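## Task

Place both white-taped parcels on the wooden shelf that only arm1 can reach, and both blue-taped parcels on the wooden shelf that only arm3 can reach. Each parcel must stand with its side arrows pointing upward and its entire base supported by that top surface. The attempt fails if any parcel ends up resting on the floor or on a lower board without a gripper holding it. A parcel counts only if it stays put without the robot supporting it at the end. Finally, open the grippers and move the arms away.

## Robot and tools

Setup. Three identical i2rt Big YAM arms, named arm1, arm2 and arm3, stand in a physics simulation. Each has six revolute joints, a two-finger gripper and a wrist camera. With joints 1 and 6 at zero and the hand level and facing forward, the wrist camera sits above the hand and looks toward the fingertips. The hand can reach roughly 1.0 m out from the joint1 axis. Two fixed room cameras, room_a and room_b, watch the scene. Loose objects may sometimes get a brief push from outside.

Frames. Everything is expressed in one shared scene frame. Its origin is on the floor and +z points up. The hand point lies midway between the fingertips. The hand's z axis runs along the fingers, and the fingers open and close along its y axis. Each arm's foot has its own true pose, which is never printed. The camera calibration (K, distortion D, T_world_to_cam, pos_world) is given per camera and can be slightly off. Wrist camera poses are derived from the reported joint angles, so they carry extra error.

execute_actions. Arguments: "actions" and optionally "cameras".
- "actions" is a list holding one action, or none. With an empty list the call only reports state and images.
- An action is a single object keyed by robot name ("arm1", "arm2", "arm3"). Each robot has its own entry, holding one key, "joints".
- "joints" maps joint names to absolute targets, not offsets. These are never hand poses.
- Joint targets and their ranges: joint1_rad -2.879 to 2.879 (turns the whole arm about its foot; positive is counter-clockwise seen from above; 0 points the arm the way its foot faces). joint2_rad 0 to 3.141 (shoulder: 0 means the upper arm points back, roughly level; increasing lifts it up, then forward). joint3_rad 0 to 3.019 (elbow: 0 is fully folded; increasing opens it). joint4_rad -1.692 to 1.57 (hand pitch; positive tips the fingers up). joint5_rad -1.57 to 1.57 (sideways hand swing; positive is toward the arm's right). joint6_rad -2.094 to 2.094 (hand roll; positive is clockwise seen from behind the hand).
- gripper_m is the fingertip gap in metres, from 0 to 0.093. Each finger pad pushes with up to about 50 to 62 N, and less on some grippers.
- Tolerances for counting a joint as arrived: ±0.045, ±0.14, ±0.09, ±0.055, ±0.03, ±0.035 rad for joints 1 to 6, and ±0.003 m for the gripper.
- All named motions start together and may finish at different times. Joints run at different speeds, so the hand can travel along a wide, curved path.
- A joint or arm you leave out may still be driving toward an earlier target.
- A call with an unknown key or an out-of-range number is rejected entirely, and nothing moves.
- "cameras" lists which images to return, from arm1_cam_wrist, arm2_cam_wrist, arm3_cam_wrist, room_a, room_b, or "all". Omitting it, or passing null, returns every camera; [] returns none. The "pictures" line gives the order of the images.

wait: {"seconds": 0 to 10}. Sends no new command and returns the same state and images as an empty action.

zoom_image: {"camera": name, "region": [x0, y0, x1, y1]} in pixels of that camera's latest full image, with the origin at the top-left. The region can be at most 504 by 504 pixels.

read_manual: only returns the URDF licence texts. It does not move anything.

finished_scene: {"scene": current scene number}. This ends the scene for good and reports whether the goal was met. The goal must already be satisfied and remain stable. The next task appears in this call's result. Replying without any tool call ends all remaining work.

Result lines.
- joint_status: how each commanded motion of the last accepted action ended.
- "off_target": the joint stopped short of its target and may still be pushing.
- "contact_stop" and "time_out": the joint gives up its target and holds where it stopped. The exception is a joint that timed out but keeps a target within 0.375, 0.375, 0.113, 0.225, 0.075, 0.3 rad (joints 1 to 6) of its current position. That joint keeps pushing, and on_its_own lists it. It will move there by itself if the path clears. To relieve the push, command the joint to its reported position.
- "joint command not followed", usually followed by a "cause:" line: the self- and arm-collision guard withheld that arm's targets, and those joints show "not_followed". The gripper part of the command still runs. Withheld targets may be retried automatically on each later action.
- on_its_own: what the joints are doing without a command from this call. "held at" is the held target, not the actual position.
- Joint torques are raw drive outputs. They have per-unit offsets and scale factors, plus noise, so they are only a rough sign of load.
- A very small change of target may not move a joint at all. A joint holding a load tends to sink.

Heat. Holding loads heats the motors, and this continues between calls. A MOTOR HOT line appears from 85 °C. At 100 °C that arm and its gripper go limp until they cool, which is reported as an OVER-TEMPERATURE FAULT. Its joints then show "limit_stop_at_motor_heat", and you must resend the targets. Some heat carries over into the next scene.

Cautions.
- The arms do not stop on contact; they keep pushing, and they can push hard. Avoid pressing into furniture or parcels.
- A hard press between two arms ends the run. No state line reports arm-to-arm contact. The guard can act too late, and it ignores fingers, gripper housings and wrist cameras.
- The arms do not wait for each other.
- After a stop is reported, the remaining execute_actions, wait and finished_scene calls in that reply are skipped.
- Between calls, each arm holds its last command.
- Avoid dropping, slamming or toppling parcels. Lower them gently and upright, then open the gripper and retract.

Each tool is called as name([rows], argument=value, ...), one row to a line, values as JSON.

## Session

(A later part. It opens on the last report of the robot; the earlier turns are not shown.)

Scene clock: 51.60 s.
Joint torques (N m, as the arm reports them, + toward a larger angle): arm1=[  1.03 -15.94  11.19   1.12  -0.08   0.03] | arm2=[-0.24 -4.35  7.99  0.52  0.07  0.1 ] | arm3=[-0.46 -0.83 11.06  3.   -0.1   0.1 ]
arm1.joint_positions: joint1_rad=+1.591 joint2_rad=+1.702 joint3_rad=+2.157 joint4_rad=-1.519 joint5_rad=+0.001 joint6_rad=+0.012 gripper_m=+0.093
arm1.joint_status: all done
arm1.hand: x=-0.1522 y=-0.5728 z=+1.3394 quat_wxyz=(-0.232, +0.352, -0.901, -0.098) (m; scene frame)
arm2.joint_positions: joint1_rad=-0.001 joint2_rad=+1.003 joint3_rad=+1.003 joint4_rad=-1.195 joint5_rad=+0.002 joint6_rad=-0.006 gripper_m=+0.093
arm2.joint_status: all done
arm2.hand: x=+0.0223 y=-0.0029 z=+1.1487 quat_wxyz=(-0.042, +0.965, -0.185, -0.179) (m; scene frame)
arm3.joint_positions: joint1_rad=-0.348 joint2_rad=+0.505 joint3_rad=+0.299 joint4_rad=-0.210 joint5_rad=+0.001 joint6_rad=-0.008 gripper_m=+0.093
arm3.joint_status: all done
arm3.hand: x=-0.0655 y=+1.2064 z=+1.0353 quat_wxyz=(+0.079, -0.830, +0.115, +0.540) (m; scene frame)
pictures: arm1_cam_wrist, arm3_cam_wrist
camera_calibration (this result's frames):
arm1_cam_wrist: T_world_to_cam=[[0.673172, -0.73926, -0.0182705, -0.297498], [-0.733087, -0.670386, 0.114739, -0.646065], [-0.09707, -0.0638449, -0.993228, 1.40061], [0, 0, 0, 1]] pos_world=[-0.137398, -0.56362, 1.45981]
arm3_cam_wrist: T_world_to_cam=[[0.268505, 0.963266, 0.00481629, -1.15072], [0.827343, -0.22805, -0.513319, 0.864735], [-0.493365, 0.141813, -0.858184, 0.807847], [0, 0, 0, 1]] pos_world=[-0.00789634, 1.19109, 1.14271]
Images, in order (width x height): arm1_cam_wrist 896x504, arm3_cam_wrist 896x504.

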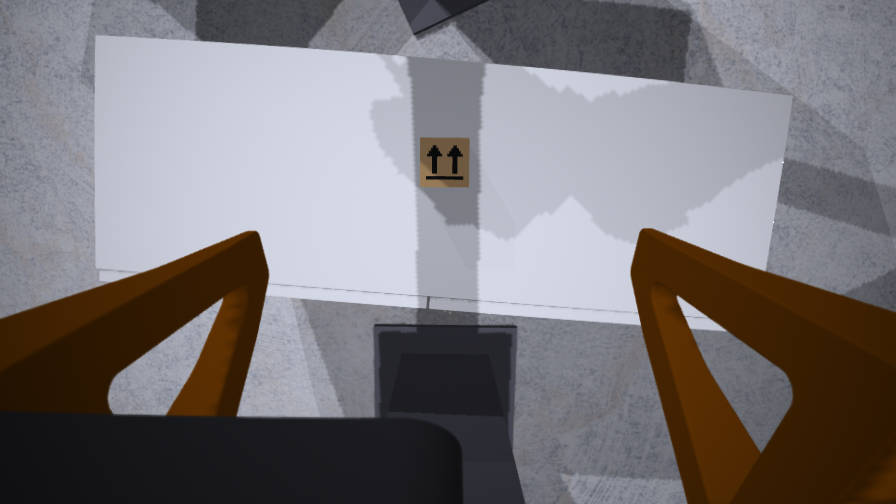

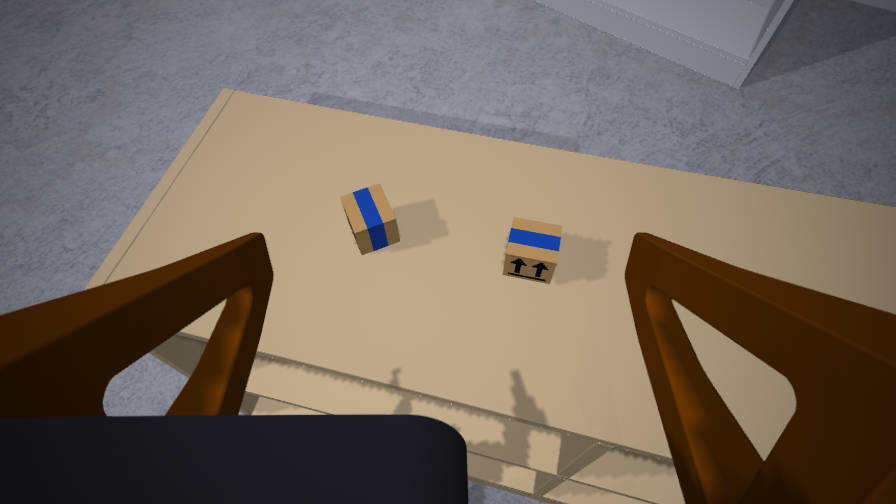

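execute_actions([
  {"arm1":{"joints":{"joint1_rad":1.606,"joint2_rad":2.42,"joint3_rad":2.2}}},
], cameras=["arm1_cam_wrist"])

Scene clock: 53.43 s.
Joint torques (N m, as the arm reports them, + toward a larger angle): arm1=[  1.44 -25.69  10.37   0.01  -0.07   0.03] | arm2=[-0.2  -4.45  8.    0.53  0.06  0.09] | arm3=[-0.48 -0.4  10.98  2.95 -0.1   0.1 ]
arm1.joint_positions: joint1_rad=+1.591 joint2_rad=+2.431 joint3_rad=+2.167 joint4_rad=-1.519 joint5_rad=+0.001 joint6_rad=+0.012 gripper_m=+0.093
arm1.joint_status: all done
arm1.hand: x=-0.1037 y=-0.5223 z=+0.8754 quat_wxyz=(+0.098, +0.363, -0.926, +0.036) (m; scene frame)
arm2.joint_positions: joint1_rad=-0.001 joint2_rad=+1.003 joint3_rad=+1.003 joint4_rad=-1.195 joint5_rad=+0.002 joint6_rad=-0.006 gripper_m=+0.093
arm2.joint_status: not commanded
arm2.hand: x=+0.0223 y=-0.0029 z=+1.1487 quat_wxyz=(-0.042, +0.965, -0.185, -0.179) (m; scene frame)
arm3.joint_positions: joint1_rad=-0.348 joint2_rad=+0.505 joint3_rad=+0.299 joint4_rad=-0.210 joint5_rad=+0.001 joint6_rad=-0.008 gripper_m=+0.093
arm3.joint_status: not commanded
arm3.hand: x=-0.0655 y=+1.2064 z=+1.0353 quat_wxyz=(+0.079, -0.830, +0.115, +0.540) (m; scene frame)
pictures: arm1_cam_wrist
camera_calibration (this result's frames):
arm1_cam_wrist: T_world_to_cam=[[0.671556, -0.740951, -0.00199465, -0.316582], [-0.496483, -0.451979, 0.741093, -0.933105], [-0.550016, -0.496695, -0.671399, 0.392946], [0, 0, 0, 1]] pos_world=[-0.0345421, -0.461141, 0.95471]
Images, in order (width x height): arm1_cam_wrist 896x504.

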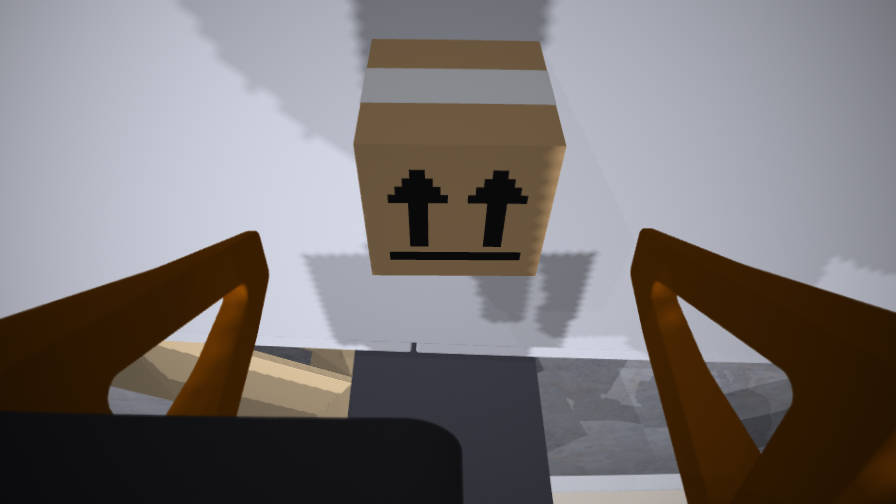

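execute_actions([
  {"arm1":{"joints":{"joint1_rad":1.588,"joint2_rad":2.522,"joint3_rad":2.19}}},
], cameras=["arm1_cam_wrist"])

Scene clock: 54.70 s.
Joint torques (N m, as the arm reports them, + toward a larger angle): arm1=[ -0.04 -22.63   9.37  -0.15  -0.08   0.03] | arm2=[-0.27 -4.41  8.02  0.52  0.06  0.09] | arm3=[-0.49 -0.39 10.98  2.97 -0.1   0.1 ]
arm1.joint_positions: joint1_rad=+1.591 joint2_rad=+2.496 joint3_rad=+2.167 joint4_rad=-1.519 joint5_rad=+0.001 joint6_rad=+0.012 gripper_m=+0.093
arm1.joint_status: all done
arm1.hand: x=-0.1116 y=-0.5293 z=+0.8340 quat_wxyz=(+0.128, +0.362, -0.922, +0.049) (m; scene frame)
arm2.joint_positions: joint1_rad=-0.001 joint2_rad=+1.003 joint3_rad=+1.003 joint4_rad=-1.195 joint5_rad=+0.002 joint6_rad=-0.006 gripper_m=+0.093
arm2.joint_status: not commanded
arm2.hand: x=+0.0223 y=-0.0029 z=+1.1487 quat_wxyz=(-0.042, +0.965, -0.185, -0.179) (m; scene frame)
arm3.joint_positions: joint1_rad=-0.348 joint2_rad=+0.505 joint3_rad=+0.299 joint4_rad=-0.210 joint5_rad=+0.001 joint6_rad=-0.008 gripper_m=+0.093
arm3.joint_status: not commanded
arm3.hand: x=-0.0655 y=+1.2064 z=+1.0353 quat_wxyz=(+0.079, -0.830, +0.115, +0.540) (m; scene frame)
pictures: arm1_cam_wrist
camera_calibration (this result's frames):
arm1_cam_wrist: T_world_to_cam=[[0.671832, -0.740703, -0.000536661, -0.317667], [-0.460639, -0.418376, 0.782799, -0.922453], [-0.580046, -0.525662, -0.622275, 0.297626], [0, 0, 0, 1]] pos_world=[-0.0388618, -0.464778, 0.90713]
Images, in order (width x height): arm1_cam_wrist 896x504.

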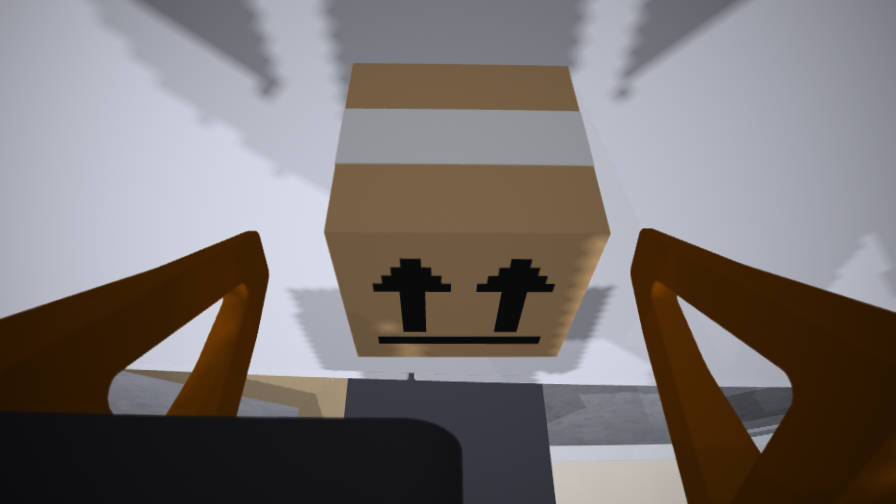

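execute_actions([
  {"arm1":{"joints":{"joint2_rad":2.565}}},
], cameras=["arm1_cam_wrist"])

Scene clock: 55.63 s.
Joint torques (N m, as the arm reports them, + toward a larger angle): arm1=[  0.09 -22.1    9.21  -0.15  -0.08   0.03] | arm2=[-0.19 -4.35  8.01  0.51  0.06  0.09] | arm3=[-0.49 -0.36 10.98  2.98 -0.1   0.1 ]
arm1.joint_positions: joint1_rad=+1.591 joint2_rad=+2.530 joint3_rad=+2.167 joint4_rad=-1.519 joint5_rad=+0.001 joint6_rad=+0.012 gripper_m=+0.093
arm1.joint_status: all done
arm1.hand: x=-0.1165 y=-0.5338 z=+0.8124 quat_wxyz=(+0.144, +0.361, -0.920, +0.055) (m; scene frame)
arm2.joint_positions: joint1_rad=-0.001 joint2_rad=+1.003 joint3_rad=+1.003 joint4_rad=-1.195 joint5_rad=+0.002 joint6_rad=-0.006 gripper_m=+0.093
arm2.joint_status: not commanded
arm2.hand: x=+0.0223 y=-0.0029 z=+1.1487 quat_wxyz=(-0.042, +0.965, -0.185, -0.179) (m; scene frame)
arm3.joint_positions: joint1_rad=-0.348 joint2_rad=+0.505 joint3_rad=+0.299 joint4_rad=-0.210 joint5_rad=+0.001 joint6_rad=-0.008 gripper_m=+0.093
arm3.joint_status: not commanded
arm3.hand: x=-0.0655 y=+1.2064 z=+1.0353 quat_wxyz=(+0.079, -0.830, +0.115, +0.540) (m; scene frame)
pictures: arm1_cam_wrist
camera_calibration (this result's frames):
arm1_cam_wrist: T_world_to_cam=[[0.672005, -0.740546, 0.000220695, -0.318187], [-0.441005, -0.399948, 0.803465, -0.914381], [-0.594915, -0.54003, -0.595352, 0.247758], [0, 0, 0, 1]] pos_world=[-0.0420278, -0.46754, 0.882247]
Images, in order (width x height): arm1_cam_wrist 896x504.

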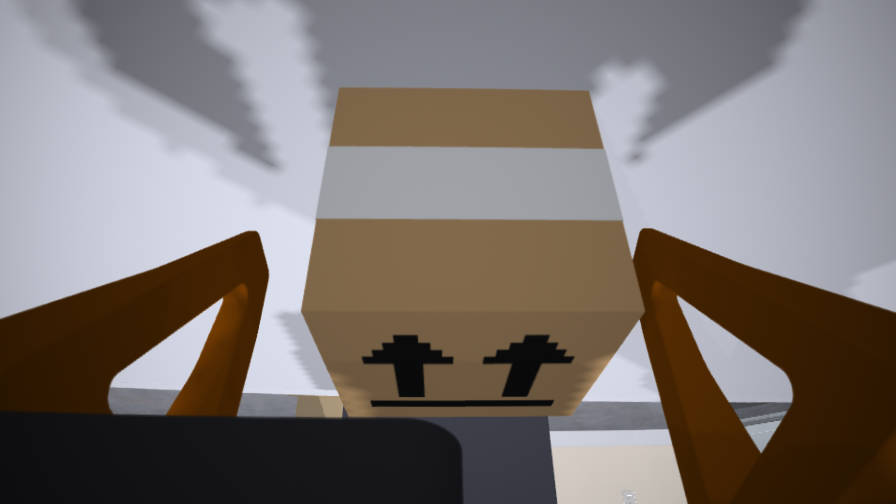

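execute_actions([
  {"arm1":{"joints":{"gripper_m":0.04}}},
], cameras=[])

execute_actions([
  {"arm1":{"joints":{"joint2_rad":2.2}}},
], cameras=[])

execute_actions([
  {"arm1":{"joints":{"joint1_rad":-2.123,"joint2_rad":1.75,"joint3_rad":1.16,"joint4_rad":1.24,"joint6_rad":0}}},
], cameras=["arm1_cam_wrist"])

Scene clock: 57.00 s.
Joint torques (N m, as the arm reports them, + toward a larger angle): arm1=[  0.08 -21.98   9.21  -0.18  -0.08   0.03] | arm2=[-0.22 -4.46  7.99  0.52  0.06  0.09] | arm3=[-0.48 -0.39 10.98  2.97 -0.1   0.1 ]
arm1.joint_positions: joint1_rad=+1.591 joint2_rad=+2.530 joint3_rad=+2.167 joint4_rad=-1.520 joint5_rad=+0.000 joint6_rad=+0.012 gripper_m=+0.057
arm1.joint_status: gripper_m off_target (ended at +0.057, target +0.040)
arm1.hand: x=-0.1166 y=-0.5338 z=+0.8125 quat_wxyz=(+0.144, +0.361, -0.920, +0.055) (m; scene frame)
arm2.joint_positions: joint1_rad=-0.001 joint2_rad=+1.003 joint3_rad=+1.003 joint4_rad=-1.195 joint5_rad=+0.002 joint6_rad=-0.006 gripper_m=+0.093
arm2.joint_status: not commanded
arm2.hand: x=+0.0223 y=-0.0029 z=+1.1487 quat_wxyz=(-0.042, +0.965, -0.185, -0.179) (m; scene frame)
arm3.joint_positions: joint1_rad=-0.348 joint2_rad=+0.505 joint3_rad=+0.299 joint4_rad=-0.210 joint5_rad=+0.001 joint6_rad=-0.008 gripper_m=+0.093
arm3.joint_status: not commanded
arm3.hand: x=-0.0655 y=+1.2064 z=+1.0353 quat_wxyz=(+0.079, -0.830, +0.115, +0.540) (m; scene frame)
pictures: none
No camera images: the call's "cameras" was empty. Leave "cameras" out to get every camera's image.

Scene clock: 58.50 s.
Joint torques (N m, as the arm reports them, + toward a larger angle): arm1=[ -0.02 -21.34   9.07   0.53  -0.06   0.03] | arm2=[-0.18 -4.4   8.02  0.53  0.07  0.09] | arm3=[-0.45 -0.39 10.98  2.99 -0.1   0.1 ]
arm1.joint_positions: joint1_rad=+1.591 joint2_rad=+2.178 joint3_rad=+2.186 joint4_rad=-1.520 joint5_rad=+0.000 joint6_rad=+0.012 gripper_m=+0.057
arm1.joint_status: all done
arm1.hand: x=-0.0886 y=-0.5095 z=+1.0506 quat_wxyz=(-0.028, +0.365, -0.931, -0.015) (m; scene frame)
arm2.joint_positions: joint1_rad=-0.001 joint2_rad=+1.003 joint3_rad=+1.003 joint4_rad=-1.195 joint5_rad=+0.002 joint6_rad=-0.006 gripper_m=+0.093
arm2.joint_status: not commanded
arm2.hand: x=+0.0223 y=-0.0029 z=+1.1487 quat_wxyz=(-0.042, +0.965, -0.185, -0.179) (m; scene frame)
arm3.joint_positions: joint1_rad=-0.348 joint2_rad=+0.505 joint3_rad=+0.299 joint4_rad=-0.210 joint5_rad=+0.001 joint6_rad=-0.008 gripper_m=+0.093
arm3.joint_status: not commanded
arm3.hand: x=-0.0655 y=+1.2064 z=+1.0353 quat_wxyz=(+0.079, -0.830, +0.115, +0.540) (m; scene frame)
pictures: none
No camera images: the call's "cameras" was empty. Leave "cameras" out to get every camera's image.

Scene clock: 61.47 s.
Joint torques (N m, as the arm reports them, + toward a larger angle): arm1=[  0.08 -17.47   8.36   2.13  -0.09  -0.11] | arm2=[-0.09 -4.31  8.01  0.52  0.06  0.1 ] | arm3=[-0.48 -0.38 10.97  2.98 -0.1   0.1 ]
arm1.joint_positions: joint1_rad=-2.127 joint2_rad=+1.765 joint3_rad=+1.155 joint4_rad=+1.224 joint5_rad=+0.000 joint6_rad=+0.006 gripper_m=+0.057
arm1.joint_status: all done
arm1.hand: x=-1.2536 y=-1.1083 z=+1.3000 quat_wxyz=(-0.082, -0.458, -0.044, +0.884) (m; scene frame)
arm2.joint_positions: joint1_rad=-0.001 joint2_rad=+1.003 joint3_rad=+1.003 joint4_rad=-1.195 joint5_rad=+0.002 joint6_rad=-0.006 gripper_m=+0.093
arm2.joint_status: not commanded
arm2.hand: x=+0.0223 y=-0.0029 z=+1.1487 quat_wxyz=(-0.042, +0.965, -0.185, -0.179) (m; scene frame)
arm3.joint_positions: joint1_rad=-0.348 joint2_rad=+0.505 joint3_rad=+0.299 joint4_rad=-0.210 joint5_rad=+0.001 joint6_rad=-0.008 gripper_m=+0.093
arm3.joint_status: not commanded
arm3.hand: x=-0.0655 y=+1.2064 z=+1.0353 quat_wxyz=(+0.079, -0.830, +0.115, +0.540) (m; scene frame)
pictures: arm1_cam_wrist
camera_calibration (this result's frames):
arm1_cam_wrist: T_world_to_cam=[[-0.191956, 0.98138, -0.00680963, 0.85491], [0.010797, -0.00482647, -0.99993, 1.31137], [-0.981344, -0.192016, -0.00966953, -1.30884], [0, 0, 0, 1]] pos_world=[-1.13448, -1.08398, 1.30444]
Images, in order (width x height): arm1_cam_wrist 896x504.

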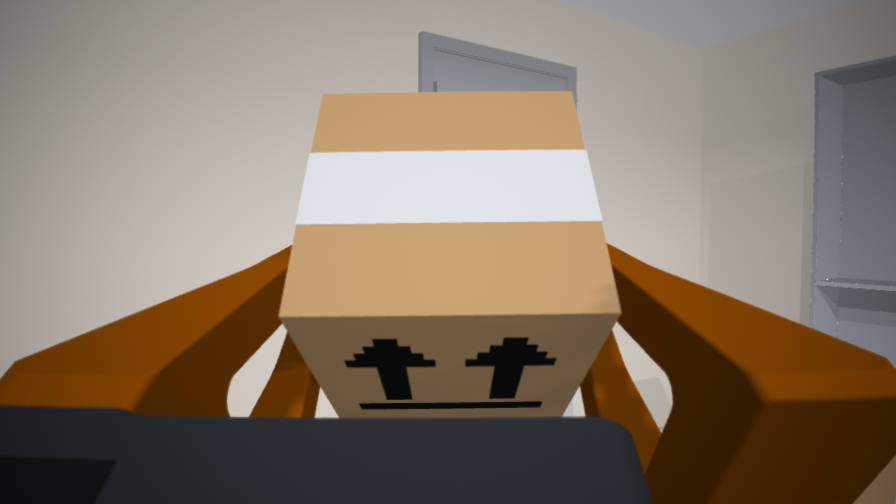

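execute_actions([
  {"arm1":{"joints":{"joint2_rad":2.64}}},
], cameras=["arm1_cam_wrist","room_a"])

Scene clock: 63.10 s.
Joint torques (N m, as the arm reports them, + toward a larger angle): arm1=[  0.41 -18.03   2.82   2.34  -0.07  -0.12] | arm2=[-0.22 -4.49  8.01  0.55  0.05  0.09] | arm3=[-0.48 -0.42 10.98  2.96 -0.1   0.1 ]
arm1.joint_positions: joint1_rad=-2.127 joint2_rad=+2.639 joint3_rad=+1.148 joint4_rad=+1.231 joint5_rad=+0.000 joint6_rad=+0.006 gripper_m=+0.057
arm1.joint_status: all done
arm1.hand: x=-1.2342 y=-1.1002 z=+0.6980 quat_wxyz=(-0.055, -0.789, -0.072, +0.608) (m; scene frame)
arm2.joint_positions: joint1_rad=-0.001 joint2_rad=+1.003 joint3_rad=+1.003 joint4_rad=-1.195 joint5_rad=+0.002 joint6_rad=-0.006 gripper_m=+0.093
arm2.joint_status: not commanded
arm2.hand: x=+0.0223 y=-0.0029 z=+1.1487 quat_wxyz=(-0.042, +0.965, -0.185, -0.179) (m; scene frame)
arm3.joint_positions: joint1_rad=-0.348 joint2_rad=+0.505 joint3_rad=+0.299 joint4_rad=-0.210 joint5_rad=+0.001 joint6_rad=-0.008 gripper_m=+0.093
arm3.joint_status: not commanded
arm3.hand: x=-0.0655 y=+1.2064 z=+1.0353 quat_wxyz=(+0.079, -0.830, +0.115, +0.540) (m; scene frame)
pictures: arm1_cam_wrist, room_a
camera_calibration (this result's frames):
arm1_cam_wrist: T_world_to_cam=[[-0.177568, 0.984061, -0.00962831, 0.869205], [0.761371, 0.131173, -0.634908, 1.53042], [-0.623526, -0.12007, -0.772528, -0.24081], [0, 0, 0, 1]] pos_world=[-1.16103, -1.08502, 0.794015]
Images, in order (width x height): arm1_cam_wrist 896x504, room_a 896x504.

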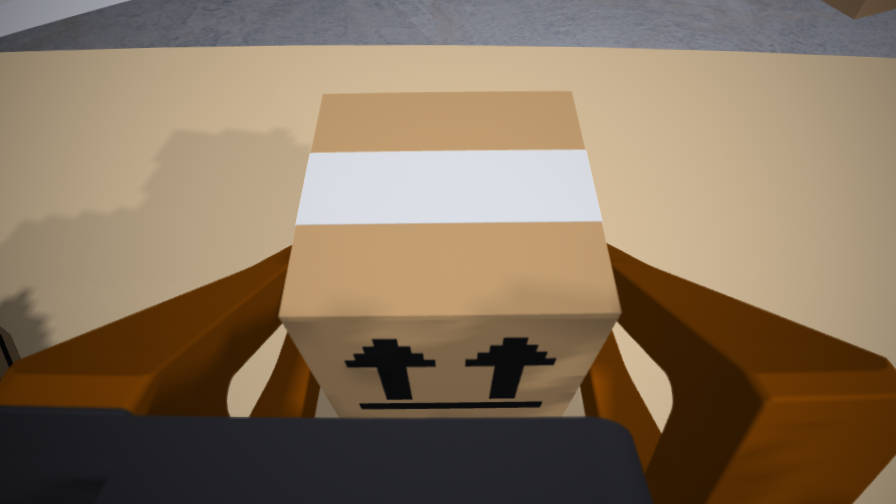

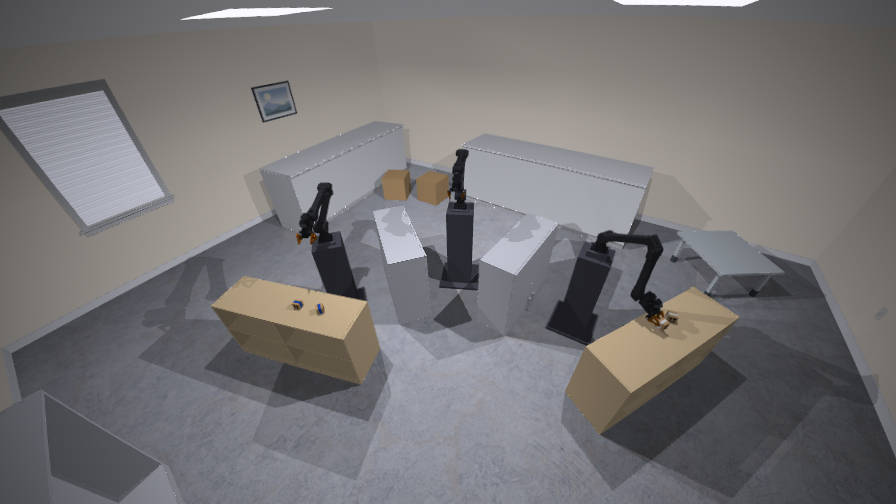

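execute_actions([
  {"arm1":{"joints":{"joint2_rad":2.72}}},
], cameras=["arm1_cam_wrist"])

Scene clock: 64.03 s.
Joint torques (N m, as the arm reports them, + toward a larger angle): arm1=[  0.34 -16.83   1.97   2.37  -0.07  -0.11] | arm2=[-0.3  -4.32  8.03  0.54  0.06  0.09] | arm3=[-0.47 -0.37 10.99  2.98 -0.1   0.1 ]
arm1.joint_positions: joint1_rad=-2.127 joint2_rad=+2.704 joint3_rad=+1.152 joint4_rad=+1.231 joint5_rad=+0.000 joint6_rad=+0.006 gripper_m=+0.057
arm1.joint_status: all done
arm1.hand: x=-1.2143 y=-1.0962 z=+0.6584 quat_wxyz=(-0.052, -0.807, -0.074, +0.583) (m; scene frame)
arm2.joint_positions: joint1_rad=-0.001 joint2_rad=+1.003 joint3_rad=+1.003 joint4_rad=-1.195 joint5_rad=+0.002 joint6_rad=-0.006 gripper_m=+0.093
arm2.joint_status: not commanded
arm2.hand: x=+0.0223 y=-0.0029 z=+1.1487 quat_wxyz=(-0.042, +0.965, -0.185, -0.179) (m; scene frame)
arm3.joint_positions: joint1_rad=-0.348 joint2_rad=+0.505 joint3_rad=+0.299 joint4_rad=-0.210 joint5_rad=+0.001 joint6_rad=-0.008 gripper_m=+0.093
arm3.joint_status: not commanded
arm3.hand: x=-0.0655 y=+1.2064 z=+1.0353 quat_wxyz=(+0.079, -0.830, +0.115, +0.540) (m; scene frame)
pictures: arm1_cam_wrist
camera_calibration (this result's frames):
arm1_cam_wrist: T_world_to_cam=[[-0.176551, 0.984247, -0.00933437, 0.869687], [0.798099, 0.137597, -0.586604, 1.50946], [-0.576079, -0.111015, -0.80982, -0.166399], [0, 0, 0, 1]] pos_world=[-1.14701, -1.08216, 0.758818]
Images, in order (width x height): arm1_cam_wrist 896x504.

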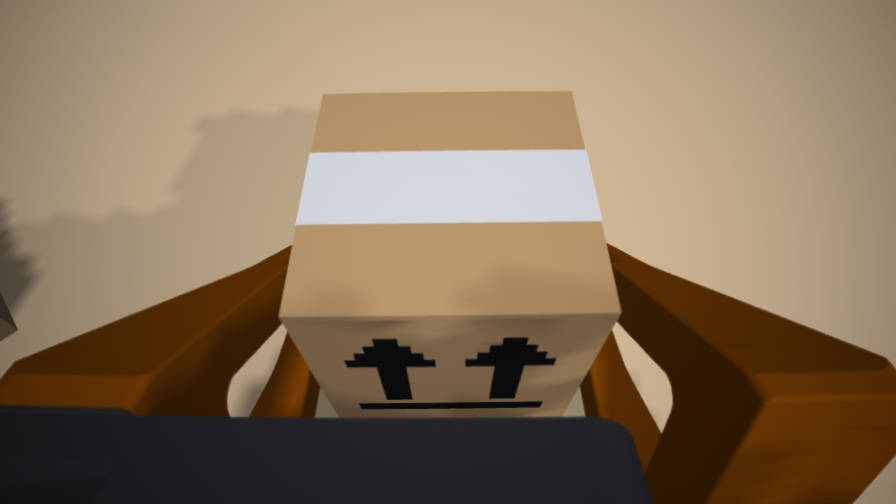

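execute_actions([
  {"arm1":{"joints":{"joint2_rad":2.745}}},
], cameras=["arm1_cam_wrist"])

Scene clock: 64.70 s.
Joint torques (N m, as the arm reports them, + toward a larger angle): arm1=[  0.32 -14.83   1.95   2.26  -0.07  -0.11] | arm2=[-0.2  -4.33  8.03  0.53  0.06  0.09] | arm3=[-0.47 -0.39 10.98  2.98 -0.1   0.1 ]
arm1.joint_positions: joint1_rad=-2.127 joint2_rad=+2.709 joint3_rad=+1.152 joint4_rad=+1.233 joint5_rad=+0.000 joint6_rad=+0.006 gripper_m=+0.057
arm1.joint_status: all done
arm1.hand: x=-1.2128 y=-1.0959 z=+0.6560 quat_wxyz=(-0.052, -0.808, -0.074, +0.582) (m; scene frame)
arm2.joint_positions: joint1_rad=-0.001 joint2_rad=+1.003 joint3_rad=+1.003 joint4_rad=-1.195 joint5_rad=+0.002 joint6_rad=-0.006 gripper_m=+0.093
arm2.joint_status: not commanded
arm2.hand: x=+0.0223 y=-0.0029 z=+1.1487 quat_wxyz=(-0.042, +0.965, -0.185, -0.179) (m; scene frame)
arm3.joint_positions: joint1_rad=-0.348 joint2_rad=+0.505 joint3_rad=+0.299 joint4_rad=-0.210 joint5_rad=+0.001 joint6_rad=-0.008 gripper_m=+0.093
arm3.joint_status: not commanded
arm3.hand: x=-0.0655 y=+1.2064 z=+1.0353 quat_wxyz=(+0.079, -0.830, +0.115, +0.540) (m; scene frame)
pictures: arm1_cam_wrist
camera_calibration (this result's frames):
arm1_cam_wrist: T_world_to_cam=[[-0.1765, 0.984256, -0.00931802, 0.869698], [0.799859, 0.137903, -0.58413, 1.50763], [-0.573649, -0.110552, -0.811606, -0.162853], [0, 0, 0, 1]] pos_world=[-1.14581, -1.08192, 0.756582]
Images, in order (width x height): arm1_cam_wrist 896x504.

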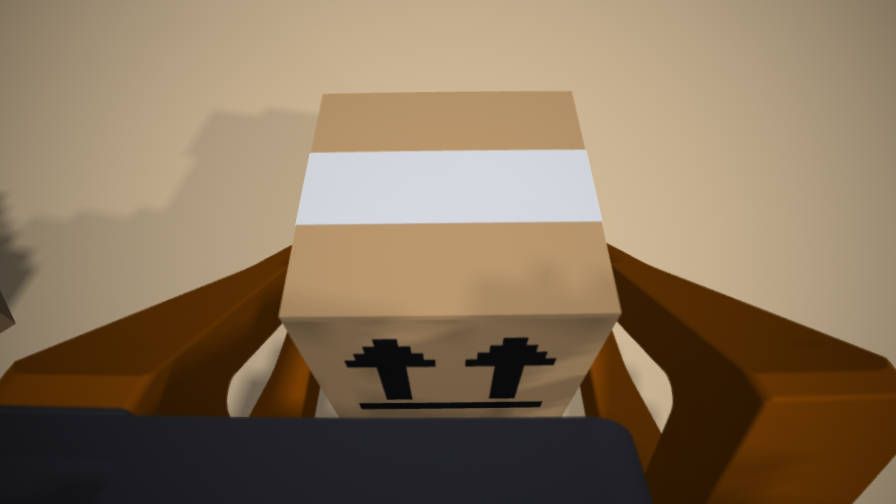

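execute_actions([
  {"arm1":{"joints":{"joint2_rad":2.70,"gripper_m":0.093}}},
], cameras=["arm1_cam_wrist"])

execute_actions([
  {"arm1":{"joints":{"joint2_rad":2.3}}},
], cameras=["room_a","room_b"])

Scene clock: 65.47 s.
Joint torques (N m, as the arm reports them, + toward a larger angle): arm1=[  0.31 -18.8    1.86   2.27  -0.06  -0.11] | arm2=[-0.11 -4.41  8.    0.53  0.06  0.09] | arm3=[-0.48 -0.44 10.97  2.98 -0.1   0.1 ]
arm1.joint_positions: joint1_rad=-2.127 joint2_rad=+2.709 joint3_rad=+1.152 joint4_rad=+1.233 joint5_rad=+0.000 joint6_rad=+0.006 gripper_m=+0.093
arm1.joint_status: all done
arm1.hand: x=-1.2128 y=-1.0959 z=+0.6560 quat_wxyz=(-0.052, -0.808, -0.074, +0.582) (m; scene frame)
arm2.joint_positions: joint1_rad=-0.001 joint2_rad=+1.003 joint3_rad=+1.003 joint4_rad=-1.195 joint5_rad=+0.002 joint6_rad=-0.006 gripper_m=+0.093
arm2.joint_status: not commanded
arm2.hand: x=+0.0223 y=-0.0029 z=+1.1487 quat_wxyz=(-0.042, +0.965, -0.185, -0.179) (m; scene frame)
arm3.joint_positions: joint1_rad=-0.348 joint2_rad=+0.505 joint3_rad=+0.299 joint4_rad=-0.210 joint5_rad=+0.001 joint6_rad=-0.008 gripper_m=+0.093
arm3.joint_status: not commanded
arm3.hand: x=-0.0655 y=+1.2064 z=+1.0353 quat_wxyz=(+0.079, -0.830, +0.115, +0.540) (m; scene frame)
pictures: arm1_cam_wrist
camera_calibration (this result's frames):
arm1_cam_wrist: T_world_to_cam=[[-0.1765, 0.984256, -0.00931802, 0.869698], [0.799859, 0.137903, -0.58413, 1.50763], [-0.573649, -0.110552, -0.811606, -0.162853], [0, 0, 0, 1]] pos_world=[-1.14581, -1.08192, 0.756582]
Images, in order (width x height): arm1_cam_wrist 896x504.

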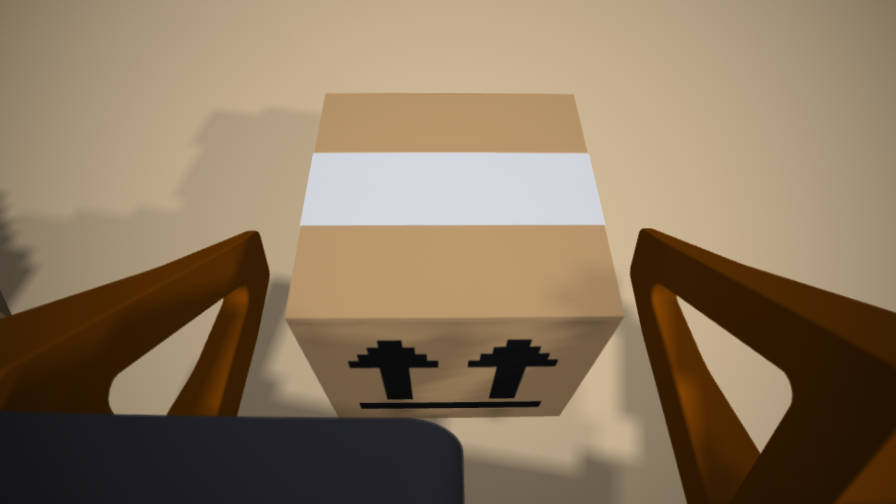

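Scene clock: 66.73 s.
Joint torques (N m, as the arm reports them, + toward a larger angle): arm1=[  0.33 -16.61   4.94   1.91  -0.07  -0.12] | arm2=[-0.22 -4.35  8.01  0.52  0.06  0.09] | arm3=[-0.44 -0.38 10.98  2.97 -0.1   0.1 ]
arm1.joint_positions: joint1_rad=-2.127 joint2_rad=+2.267 joint3_rad=+1.161 joint4_rad=+1.240 joint5_rad=+0.000 joint6_rad=+0.006 gripper_m=+0.093
arm1.joint_status: all done
arm1.hand: x=-1.3095 y=-1.1161 z=+0.9571 quat_wxyz=(-0.069, -0.655, -0.061, +0.750) (m; scene frame)
arm2.joint_positions: joint1_rad=-0.001 joint2_rad=+1.003 joint3_rad=+1.003 joint4_rad=-1.195 joint5_rad=+0.002 joint6_rad=-0.006 gripper_m=+0.093
arm2.joint_status: not commanded
arm2.hand: x=+0.0223 y=-0.0029 z=+1.1487 quat_wxyz=(-0.042, +0.965, -0.185, -0.179) (m; scene frame)
arm3.joint_positions: joint1_rad=-0.348 joint2_rad=+0.505 joint3_rad=+0.299 joint4_rad=-0.210 joint5_rad=+0.001 joint6_rad=-0.008 gripper_m=+0.093
arm3.joint_status: not commanded
arm3.hand: x=-0.0655 y=+1.2064 z=+1.0353 quat_wxyz=(+0.079, -0.830, +0.115, +0.540) (m; scene frame)
pictures: room_a, room_b
Images, in order (width x height): room_a 896x504, room_b 896x504.

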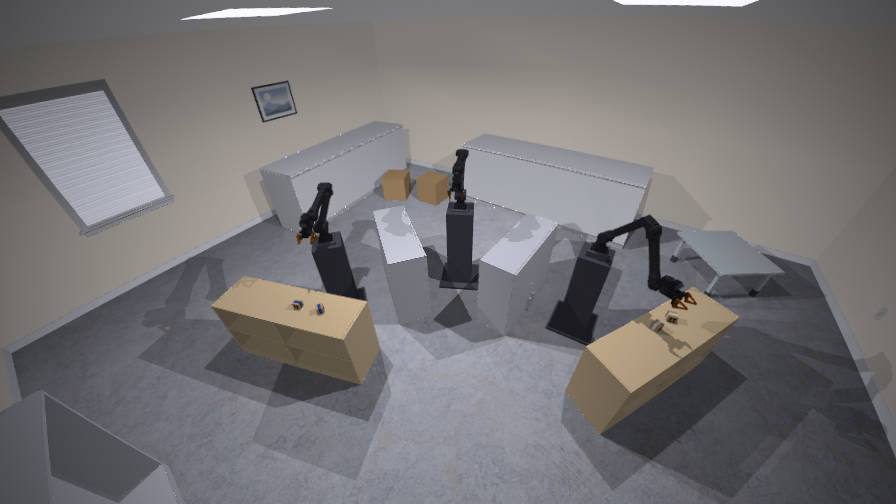

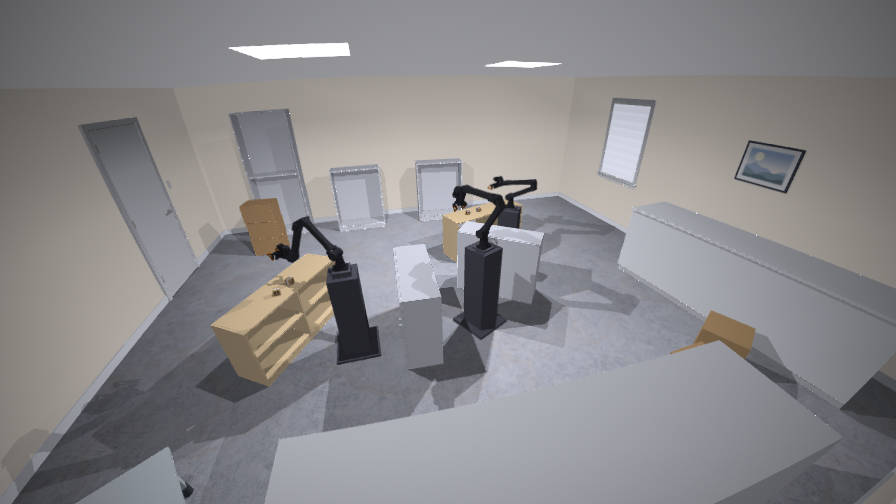

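zoom_image(camera="room_a", region=[620, 290, 720, 350])

zoom_image(camera="room_b", region=[240, 260, 330, 315])

Region (620, 290, 720, 350) of room_a's 896x504 image, scaled by 5.040, with more detail than that image has; it fills the top 302 rows of this view, and the rest is white.

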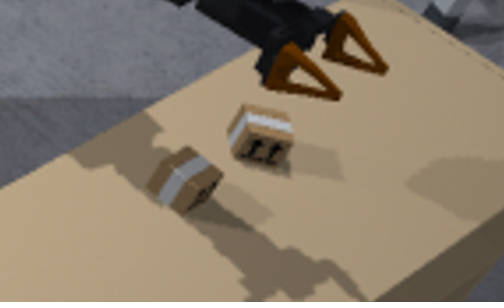

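Region (240, 260, 330, 315) of room_b's 896x504 image, scaled by 5.600, with more detail than that image has.

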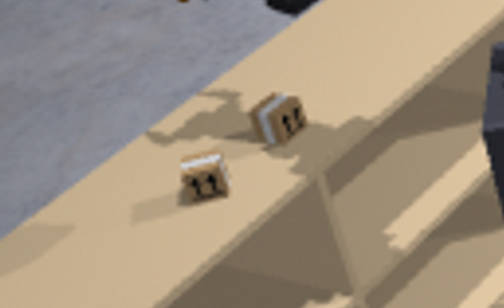

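All four parcels are upright on their shelves.

finished_scene(scene=2)

The scene is finished: the task was done.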